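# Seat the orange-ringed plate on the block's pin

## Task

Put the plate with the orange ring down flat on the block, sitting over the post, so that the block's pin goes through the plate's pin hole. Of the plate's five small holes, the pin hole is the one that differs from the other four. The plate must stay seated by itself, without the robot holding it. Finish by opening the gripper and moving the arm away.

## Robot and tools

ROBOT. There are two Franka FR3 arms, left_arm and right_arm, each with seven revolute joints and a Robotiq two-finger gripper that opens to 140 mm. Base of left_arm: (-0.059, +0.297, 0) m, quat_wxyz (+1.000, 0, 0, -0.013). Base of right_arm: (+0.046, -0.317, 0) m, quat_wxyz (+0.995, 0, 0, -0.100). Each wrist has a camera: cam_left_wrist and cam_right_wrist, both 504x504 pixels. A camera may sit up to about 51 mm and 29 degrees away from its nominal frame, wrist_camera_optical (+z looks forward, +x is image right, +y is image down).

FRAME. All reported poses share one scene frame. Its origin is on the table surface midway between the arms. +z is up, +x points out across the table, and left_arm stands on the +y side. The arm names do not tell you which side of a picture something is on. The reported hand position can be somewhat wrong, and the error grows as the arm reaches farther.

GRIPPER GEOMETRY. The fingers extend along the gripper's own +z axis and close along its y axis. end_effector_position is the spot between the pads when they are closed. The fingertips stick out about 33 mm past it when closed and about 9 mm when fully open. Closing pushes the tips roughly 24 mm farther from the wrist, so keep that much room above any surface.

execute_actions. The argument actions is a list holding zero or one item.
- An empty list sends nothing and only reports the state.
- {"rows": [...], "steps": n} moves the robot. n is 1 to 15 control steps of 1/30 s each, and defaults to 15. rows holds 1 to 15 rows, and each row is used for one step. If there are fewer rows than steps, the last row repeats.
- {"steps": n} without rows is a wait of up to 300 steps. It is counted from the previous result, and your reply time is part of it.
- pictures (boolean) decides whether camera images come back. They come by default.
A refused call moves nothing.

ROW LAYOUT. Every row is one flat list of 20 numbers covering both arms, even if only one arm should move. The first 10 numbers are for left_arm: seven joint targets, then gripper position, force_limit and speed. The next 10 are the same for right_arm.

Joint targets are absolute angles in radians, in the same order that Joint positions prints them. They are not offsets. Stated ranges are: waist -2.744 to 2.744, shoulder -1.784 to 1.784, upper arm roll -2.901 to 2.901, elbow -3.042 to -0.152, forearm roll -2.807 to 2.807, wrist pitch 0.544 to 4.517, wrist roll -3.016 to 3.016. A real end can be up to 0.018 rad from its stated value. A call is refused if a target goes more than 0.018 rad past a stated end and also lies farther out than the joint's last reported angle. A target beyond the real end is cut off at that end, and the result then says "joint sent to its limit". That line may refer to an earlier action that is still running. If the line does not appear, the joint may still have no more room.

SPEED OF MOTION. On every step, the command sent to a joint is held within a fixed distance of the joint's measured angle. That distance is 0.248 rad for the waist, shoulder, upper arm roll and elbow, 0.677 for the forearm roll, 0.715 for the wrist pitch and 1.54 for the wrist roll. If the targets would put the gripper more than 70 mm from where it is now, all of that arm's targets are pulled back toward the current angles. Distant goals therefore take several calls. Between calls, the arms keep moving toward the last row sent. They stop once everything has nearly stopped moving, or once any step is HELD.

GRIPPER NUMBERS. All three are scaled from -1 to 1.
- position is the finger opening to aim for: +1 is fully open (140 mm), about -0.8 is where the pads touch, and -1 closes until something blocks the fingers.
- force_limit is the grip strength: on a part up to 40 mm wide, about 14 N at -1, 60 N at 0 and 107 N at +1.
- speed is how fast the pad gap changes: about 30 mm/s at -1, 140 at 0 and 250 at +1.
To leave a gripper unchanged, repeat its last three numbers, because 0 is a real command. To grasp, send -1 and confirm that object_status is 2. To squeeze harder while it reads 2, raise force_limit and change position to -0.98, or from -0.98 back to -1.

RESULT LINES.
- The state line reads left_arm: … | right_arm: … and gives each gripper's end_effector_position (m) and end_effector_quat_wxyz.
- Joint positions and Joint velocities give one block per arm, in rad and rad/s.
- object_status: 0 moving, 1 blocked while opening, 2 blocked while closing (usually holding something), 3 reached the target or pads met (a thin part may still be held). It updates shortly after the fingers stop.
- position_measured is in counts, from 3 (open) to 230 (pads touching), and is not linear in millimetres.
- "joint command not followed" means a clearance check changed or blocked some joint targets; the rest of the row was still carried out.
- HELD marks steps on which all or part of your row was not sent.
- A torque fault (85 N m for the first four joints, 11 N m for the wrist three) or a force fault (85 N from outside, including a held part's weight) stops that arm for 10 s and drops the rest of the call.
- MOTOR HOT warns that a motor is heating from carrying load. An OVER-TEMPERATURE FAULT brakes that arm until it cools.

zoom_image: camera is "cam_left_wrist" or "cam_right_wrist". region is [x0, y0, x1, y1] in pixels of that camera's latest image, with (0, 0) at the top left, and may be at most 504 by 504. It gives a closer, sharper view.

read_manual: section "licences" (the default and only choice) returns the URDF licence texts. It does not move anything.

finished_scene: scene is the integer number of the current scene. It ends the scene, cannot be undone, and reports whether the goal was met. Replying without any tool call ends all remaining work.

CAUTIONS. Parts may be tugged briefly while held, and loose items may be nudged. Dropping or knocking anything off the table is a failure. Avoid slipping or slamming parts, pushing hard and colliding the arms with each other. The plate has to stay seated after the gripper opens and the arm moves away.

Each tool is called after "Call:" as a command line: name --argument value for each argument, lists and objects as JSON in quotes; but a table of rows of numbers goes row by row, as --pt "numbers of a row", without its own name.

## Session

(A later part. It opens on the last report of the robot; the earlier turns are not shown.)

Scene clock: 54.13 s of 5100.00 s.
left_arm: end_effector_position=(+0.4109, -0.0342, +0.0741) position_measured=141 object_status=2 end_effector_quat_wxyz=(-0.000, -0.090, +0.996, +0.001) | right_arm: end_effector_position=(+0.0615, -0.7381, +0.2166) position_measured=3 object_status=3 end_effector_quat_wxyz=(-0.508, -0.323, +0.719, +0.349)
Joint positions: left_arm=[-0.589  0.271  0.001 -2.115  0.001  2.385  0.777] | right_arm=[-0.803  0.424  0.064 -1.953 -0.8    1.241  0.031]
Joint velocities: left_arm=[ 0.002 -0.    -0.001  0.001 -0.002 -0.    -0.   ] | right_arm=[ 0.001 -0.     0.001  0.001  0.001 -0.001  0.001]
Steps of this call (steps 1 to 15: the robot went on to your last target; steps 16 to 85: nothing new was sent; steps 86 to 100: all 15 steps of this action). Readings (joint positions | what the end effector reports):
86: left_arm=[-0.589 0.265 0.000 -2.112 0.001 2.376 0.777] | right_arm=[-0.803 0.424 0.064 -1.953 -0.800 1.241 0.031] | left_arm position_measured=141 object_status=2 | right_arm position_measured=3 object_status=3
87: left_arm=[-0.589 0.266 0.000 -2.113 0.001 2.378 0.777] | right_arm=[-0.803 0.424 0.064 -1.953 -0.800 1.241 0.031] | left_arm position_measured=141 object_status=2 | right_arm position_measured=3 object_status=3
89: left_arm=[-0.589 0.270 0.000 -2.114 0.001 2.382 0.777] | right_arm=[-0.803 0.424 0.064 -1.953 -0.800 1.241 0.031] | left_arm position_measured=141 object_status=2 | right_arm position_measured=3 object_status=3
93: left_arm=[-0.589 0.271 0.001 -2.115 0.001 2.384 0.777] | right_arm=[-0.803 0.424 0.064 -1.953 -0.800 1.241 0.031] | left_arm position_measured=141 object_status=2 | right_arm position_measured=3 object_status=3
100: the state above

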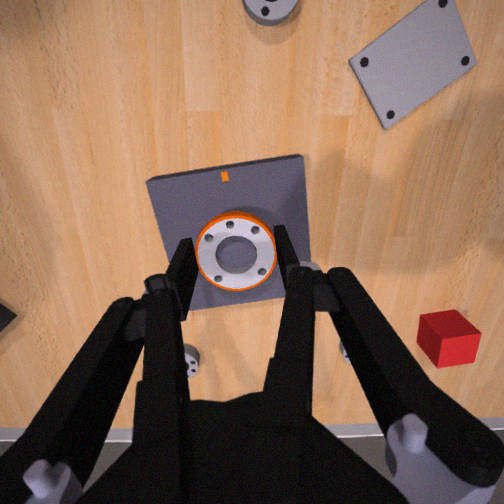

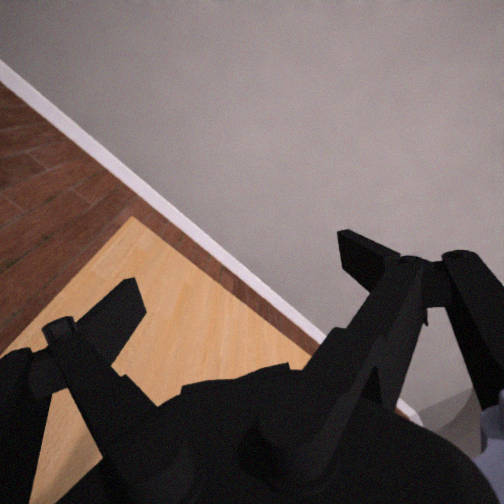

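Call:
execute_actions --actions '[{"rows":[[-0.590,0.294,0,-2.123,0,2.417,0.77,-1,0,-0.3,-0.803,0.424,0.064,-1.953,-0.8,1.241,0.031,1,0,0]]}]'

Call:
zoom_image --camera "cam_left_wrist" --region '[200,215,270,285]'

Scene clock: 57.10 s of 5100.00 s.
left_arm: end_effector_position=(+0.4115, -0.0335, +0.0628) position_measured=141 object_status=2 end_effector_quat_wxyz=(+0.001, -0.091, +0.996, +0.000) | right_arm: end_effector_position=(+0.0615, -0.7381, +0.2166) position_measured=3 object_status=3 end_effector_quat_wxyz=(-0.508, -0.323, +0.719, +0.349)
Joint positions: left_arm=[-0.589  0.29   0.002 -2.12   0.001  2.411  0.776] | right_arm=[-0.803  0.424  0.064 -1.953 -0.8    1.241  0.031]
Joint velocities: left_arm=[-0.    -0.001 -0.    -0.    -0.     0.     0.001] | right_arm=[ 0.001 -0.001 -0.001  0.001 -0.     0.001 -0.   ]
Steps of this call (steps 1 to 15: the robot went on to your last target; steps 16 to 74: nothing new was sent; steps 75 to 89: all 15 steps of this action). Readings (joint positions | what the end effector reports):
75: left_arm=[-0.589 0.272 0.001 -2.115 0.001 2.387 0.776] | right_arm=[-0.803 0.424 0.064 -1.953 -0.800 1.241 0.031] | left_arm position_measured=141 object_status=2 | right_arm position_measured=3 object_status=3
76: left_arm=[-0.589 0.274 0.001 -2.116 0.001 2.391 0.776] | right_arm=[-0.803 0.424 0.064 -1.953 -0.800 1.241 0.031] | left_arm position_measured=141 object_status=2 | right_arm position_measured=3 object_status=3
78: left_arm=[-0.589 0.283 0.001 -2.118 0.001 2.400 0.776] | right_arm=[-0.803 0.424 0.064 -1.953 -0.800 1.241 0.031] | left_arm position_measured=141 object_status=2 | right_arm position_measured=3 object_status=3
82: left_arm=[-0.589 0.290 0.002 -2.120 0.001 2.409 0.776] | right_arm=[-0.803 0.424 0.064 -1.953 -0.800 1.241 0.031] | left_arm position_measured=141 object_status=2 | right_arm position_measured=3 object_status=3
89: the state above

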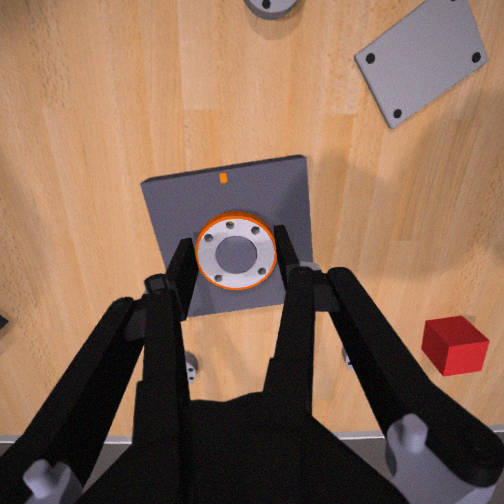

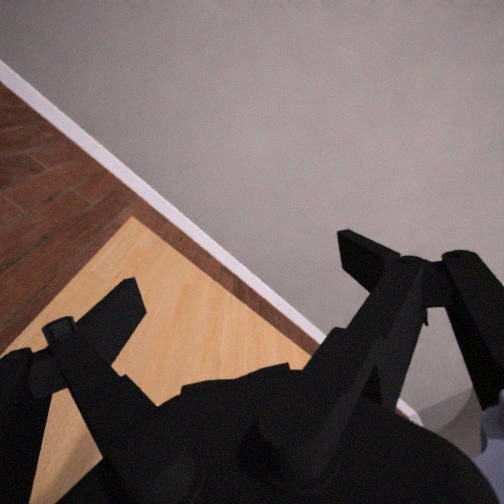

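Region (200, 215, 270, 285) of cam_left_wrist's 504x504 image, scaled by 7.200, with more detail than that image has.

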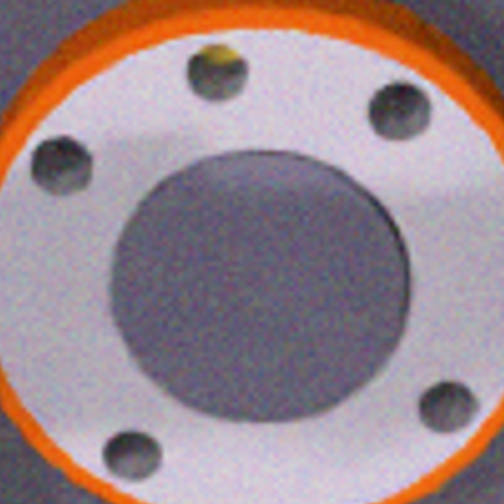

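Call:
execute_actions --actions '[{"rows":[[-0.590,0.298,0,-2.124,0,2.422,0.776,-1,0,-0.3,-0.803,0.424,0.064,-1.953,-0.8,1.241,0.031,1,0,0]]}]' --pictures false

Call:
execute_actions --actions '[{"rows":[[-0.589,0.289,0,-2.12,0,2.411,0.776,0.3,0,0,-0.803,0.424,0.064,-1.953,-0.8,1.241,0.031,1,0,0]]}]'

Call:
execute_actions --actions '[{"rows":[[-0.589,0.14,0,-2.08,0,2.22,0.776,0.3,0,0,-0.803,0.424,0.064,-1.953,-0.8,1.241,0.031,1,0,0]]}]'

Call:
zoom_image --camera "cam_left_wrist" --region '[180,170,300,290]'

Scene clock: 61.70 s of 5100.00 s.
left_arm: end_effector_position=(+0.4116, -0.0335, +0.0627) position_measured=141 object_status=2 end_effector_quat_wxyz=(+0.001, -0.091, +0.996, +0.000) | right_arm: end_effector_position=(+0.0615, -0.7381, +0.2166) position_measured=3 object_status=3 end_effector_quat_wxyz=(-0.508, -0.323, +0.719, +0.349)
Joint positions: left_arm=[-0.589  0.29   0.002 -2.121  0.001  2.412  0.776] | right_arm=[-0.803  0.424  0.064 -1.953 -0.8    1.241  0.031]
Joint velocities: left_arm=[ 0.001 -0.001 -0.001  0.    -0.001 -0.    -0.002] | right_arm=[-0.001 -0.001  0.001  0.001 -0.001  0.     0.002]
Steps of this call (steps 1 to 15: the robot went on to your last target; steps 16 to 90: nothing new was sent; then 1.10 s passed at rest; steps 91 to 105: all 15 steps of this action). Readings (joint positions | what the end effector reports):
91: left_arm=[-0.589 0.290 0.002 -2.121 0.001 2.412 0.776] | right_arm=[-0.803 0.424 0.064 -1.953 -0.800 1.241 0.031] | left_arm position_measured=141 object_status=2 | right_arm position_measured=3 object_status=3
92: left_arm=[-0.589 0.290 0.002 -2.121 0.001 2.412 0.776] | right_arm=[-0.803 0.424 0.064 -1.953 -0.800 1.241 0.031] | left_arm position_measured=141 object_status=2 | right_arm position_measured=3 object_status=3
94: left_arm=[-0.589 0.290 0.002 -2.121 0.001 2.412 0.776] | right_arm=[-0.803 0.424 0.064 -1.953 -0.800 1.241 0.031] | left_arm position_measured=141 object_status=2 | right_arm position_measured=3 object_status=3
98: left_arm=[-0.589 0.290 0.002 -2.121 0.001 2.412 0.776] | right_arm=[-0.803 0.424 0.064 -1.953 -0.800 1.241 0.031] | left_arm position_measured=141 object_status=2 | right_arm position_measured=3 object_status=3
105: the state above

Scene clock: 62.20 s of 5100.00 s.
left_arm: end_effector_position=(+0.4115, -0.0335, +0.0628) position_measured=91 object_status=3 end_effector_quat_wxyz=(+0.001, -0.091, +0.996, +0.000) | right_arm: end_effector_position=(+0.0615, -0.7381, +0.2166) position_measured=3 object_status=3 end_effector_quat_wxyz=(-0.508, -0.323, +0.719, +0.349)
Joint positions: left_arm=[-0.589  0.29   0.002 -2.121  0.001  2.411  0.776] | right_arm=[-0.803  0.424  0.064 -1.953 -0.8    1.241  0.031]
Joint velocities: left_arm=[-0.001 -0.    -0.     0.    -0.001 -0.    -0.002] | right_arm=[-0.    -0.     0.001  0.001 -0.    -0.001 -0.001]
Steps of this call (steps 1 to 15: all 15 steps of this action). Readings (joint positions | what the end effector reports):
1: left_arm=[-0.589 0.290 0.002 -2.121 0.001 2.411 0.776] | right_arm=[-0.803 0.424 0.064 -1.953 -0.800 1.241 0.031] | left_arm position_measured=141 object_status=0 | right_arm position_measured=3 object_status=3
2: left_arm=[-0.589 0.290 0.002 -2.121 0.001 2.411 0.776] | right_arm=[-0.803 0.424 0.064 -1.953 -0.800 1.241 0.031] | left_arm position_measured=141 object_status=0 | right_arm position_measured=3 object_status=3
4: left_arm=[-0.589 0.290 0.002 -2.121 0.001 2.411 0.776] | right_arm=[-0.803 0.424 0.064 -1.953 -0.800 1.241 0.031] | left_arm position_measured=120 object_status=0 | right_arm position_measured=3 object_status=3
8: left_arm=[-0.589 0.290 0.002 -2.121 0.001 2.411 0.776] | right_arm=[-0.803 0.424 0.064 -1.953 -0.800 1.241 0.031] | left_arm position_measured=92 object_status=0 | right_arm position_measured=3 object_status=3
15: the state above

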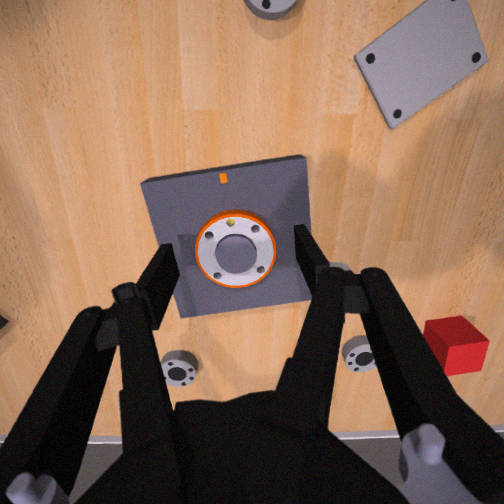

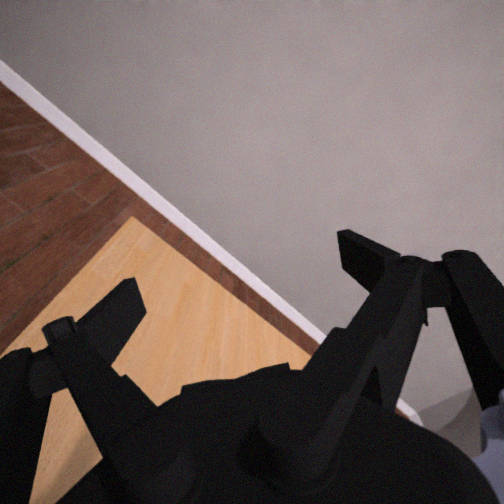

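Scene clock: 62.70 s of 5100.00 s.
left_arm: end_effector_position=(+0.4114, -0.0335, +0.1527) position_measured=91 object_status=3 end_effector_quat_wxyz=(+0.007, -0.091, +0.996, -0.005) | right_arm: end_effector_position=(+0.0615, -0.7381, +0.2166) position_measured=3 object_status=3 end_effector_quat_wxyz=(-0.508, -0.323, +0.719, +0.349)
Joint positions: left_arm=[-0.589  0.138  0.002 -2.078  0.001  2.234  0.776] | right_arm=[-0.803  0.424  0.064 -1.953 -0.8    1.241  0.031]
Joint velocities: left_arm=[ 0.002  0.014 -0.    -0.012 -0.    -0.073 -0.001] | right_arm=[-0.     0.    -0.001  0.    -0.     0.     0.   ]
Steps of this call (steps 1 to 15: all 15 steps of this action). Readings (joint positions | what the end effector reports):
1: left_arm=[-0.589 0.279 0.002 -2.121 0.001 2.385 0.776] | right_arm=[-0.803 0.424 0.064 -1.953 -0.800 1.241 0.031] | left_arm position_measured=91 object_status=3 | right_arm position_measured=3 object_status=3
2: left_arm=[-0.589 0.253 0.002 -2.119 0.001 2.358 0.776] | right_arm=[-0.803 0.424 0.064 -1.953 -0.800 1.241 0.031] | left_arm position_measured=91 object_status=3 | right_arm position_measured=3 object_status=3
4: left_arm=[-0.589 0.193 0.002 -2.100 0.001 2.313 0.776] | right_arm=[-0.803 0.424 0.064 -1.953 -0.800 1.241 0.031] | left_arm position_measured=91 object_status=3 | right_arm position_measured=3 object_status=3
8: left_arm=[-0.589 0.134 0.002 -2.073 0.001 2.268 0.776] | right_arm=[-0.803 0.424 0.064 -1.953 -0.800 1.241 0.031] | left_arm position_measured=91 object_status=3 | right_arm position_measured=3 object_status=3
15: the state above

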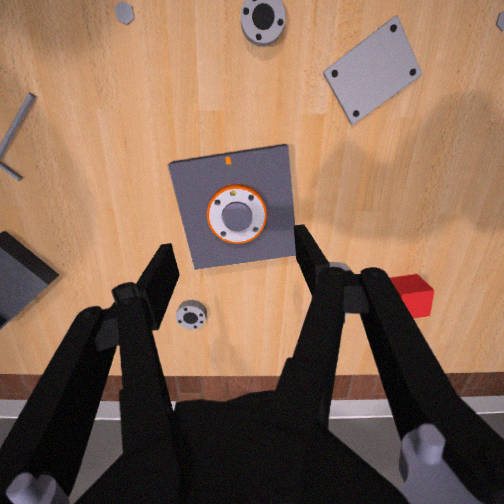

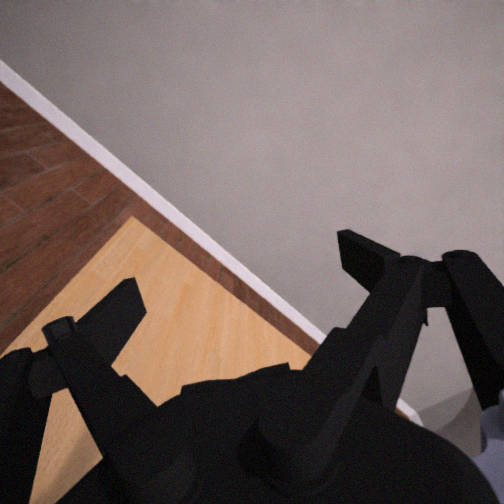

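Region (180, 170, 300, 290) of cam_left_wrist's 504x504 image, scaled by 4.200, with more detail than that image has.

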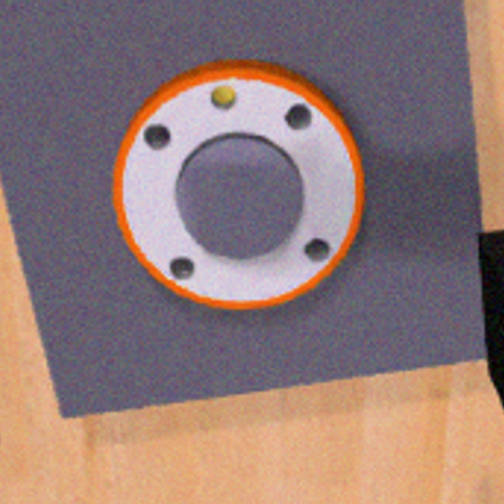

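Call:
finished_scene --scene 2

The scene is finished: the task was done.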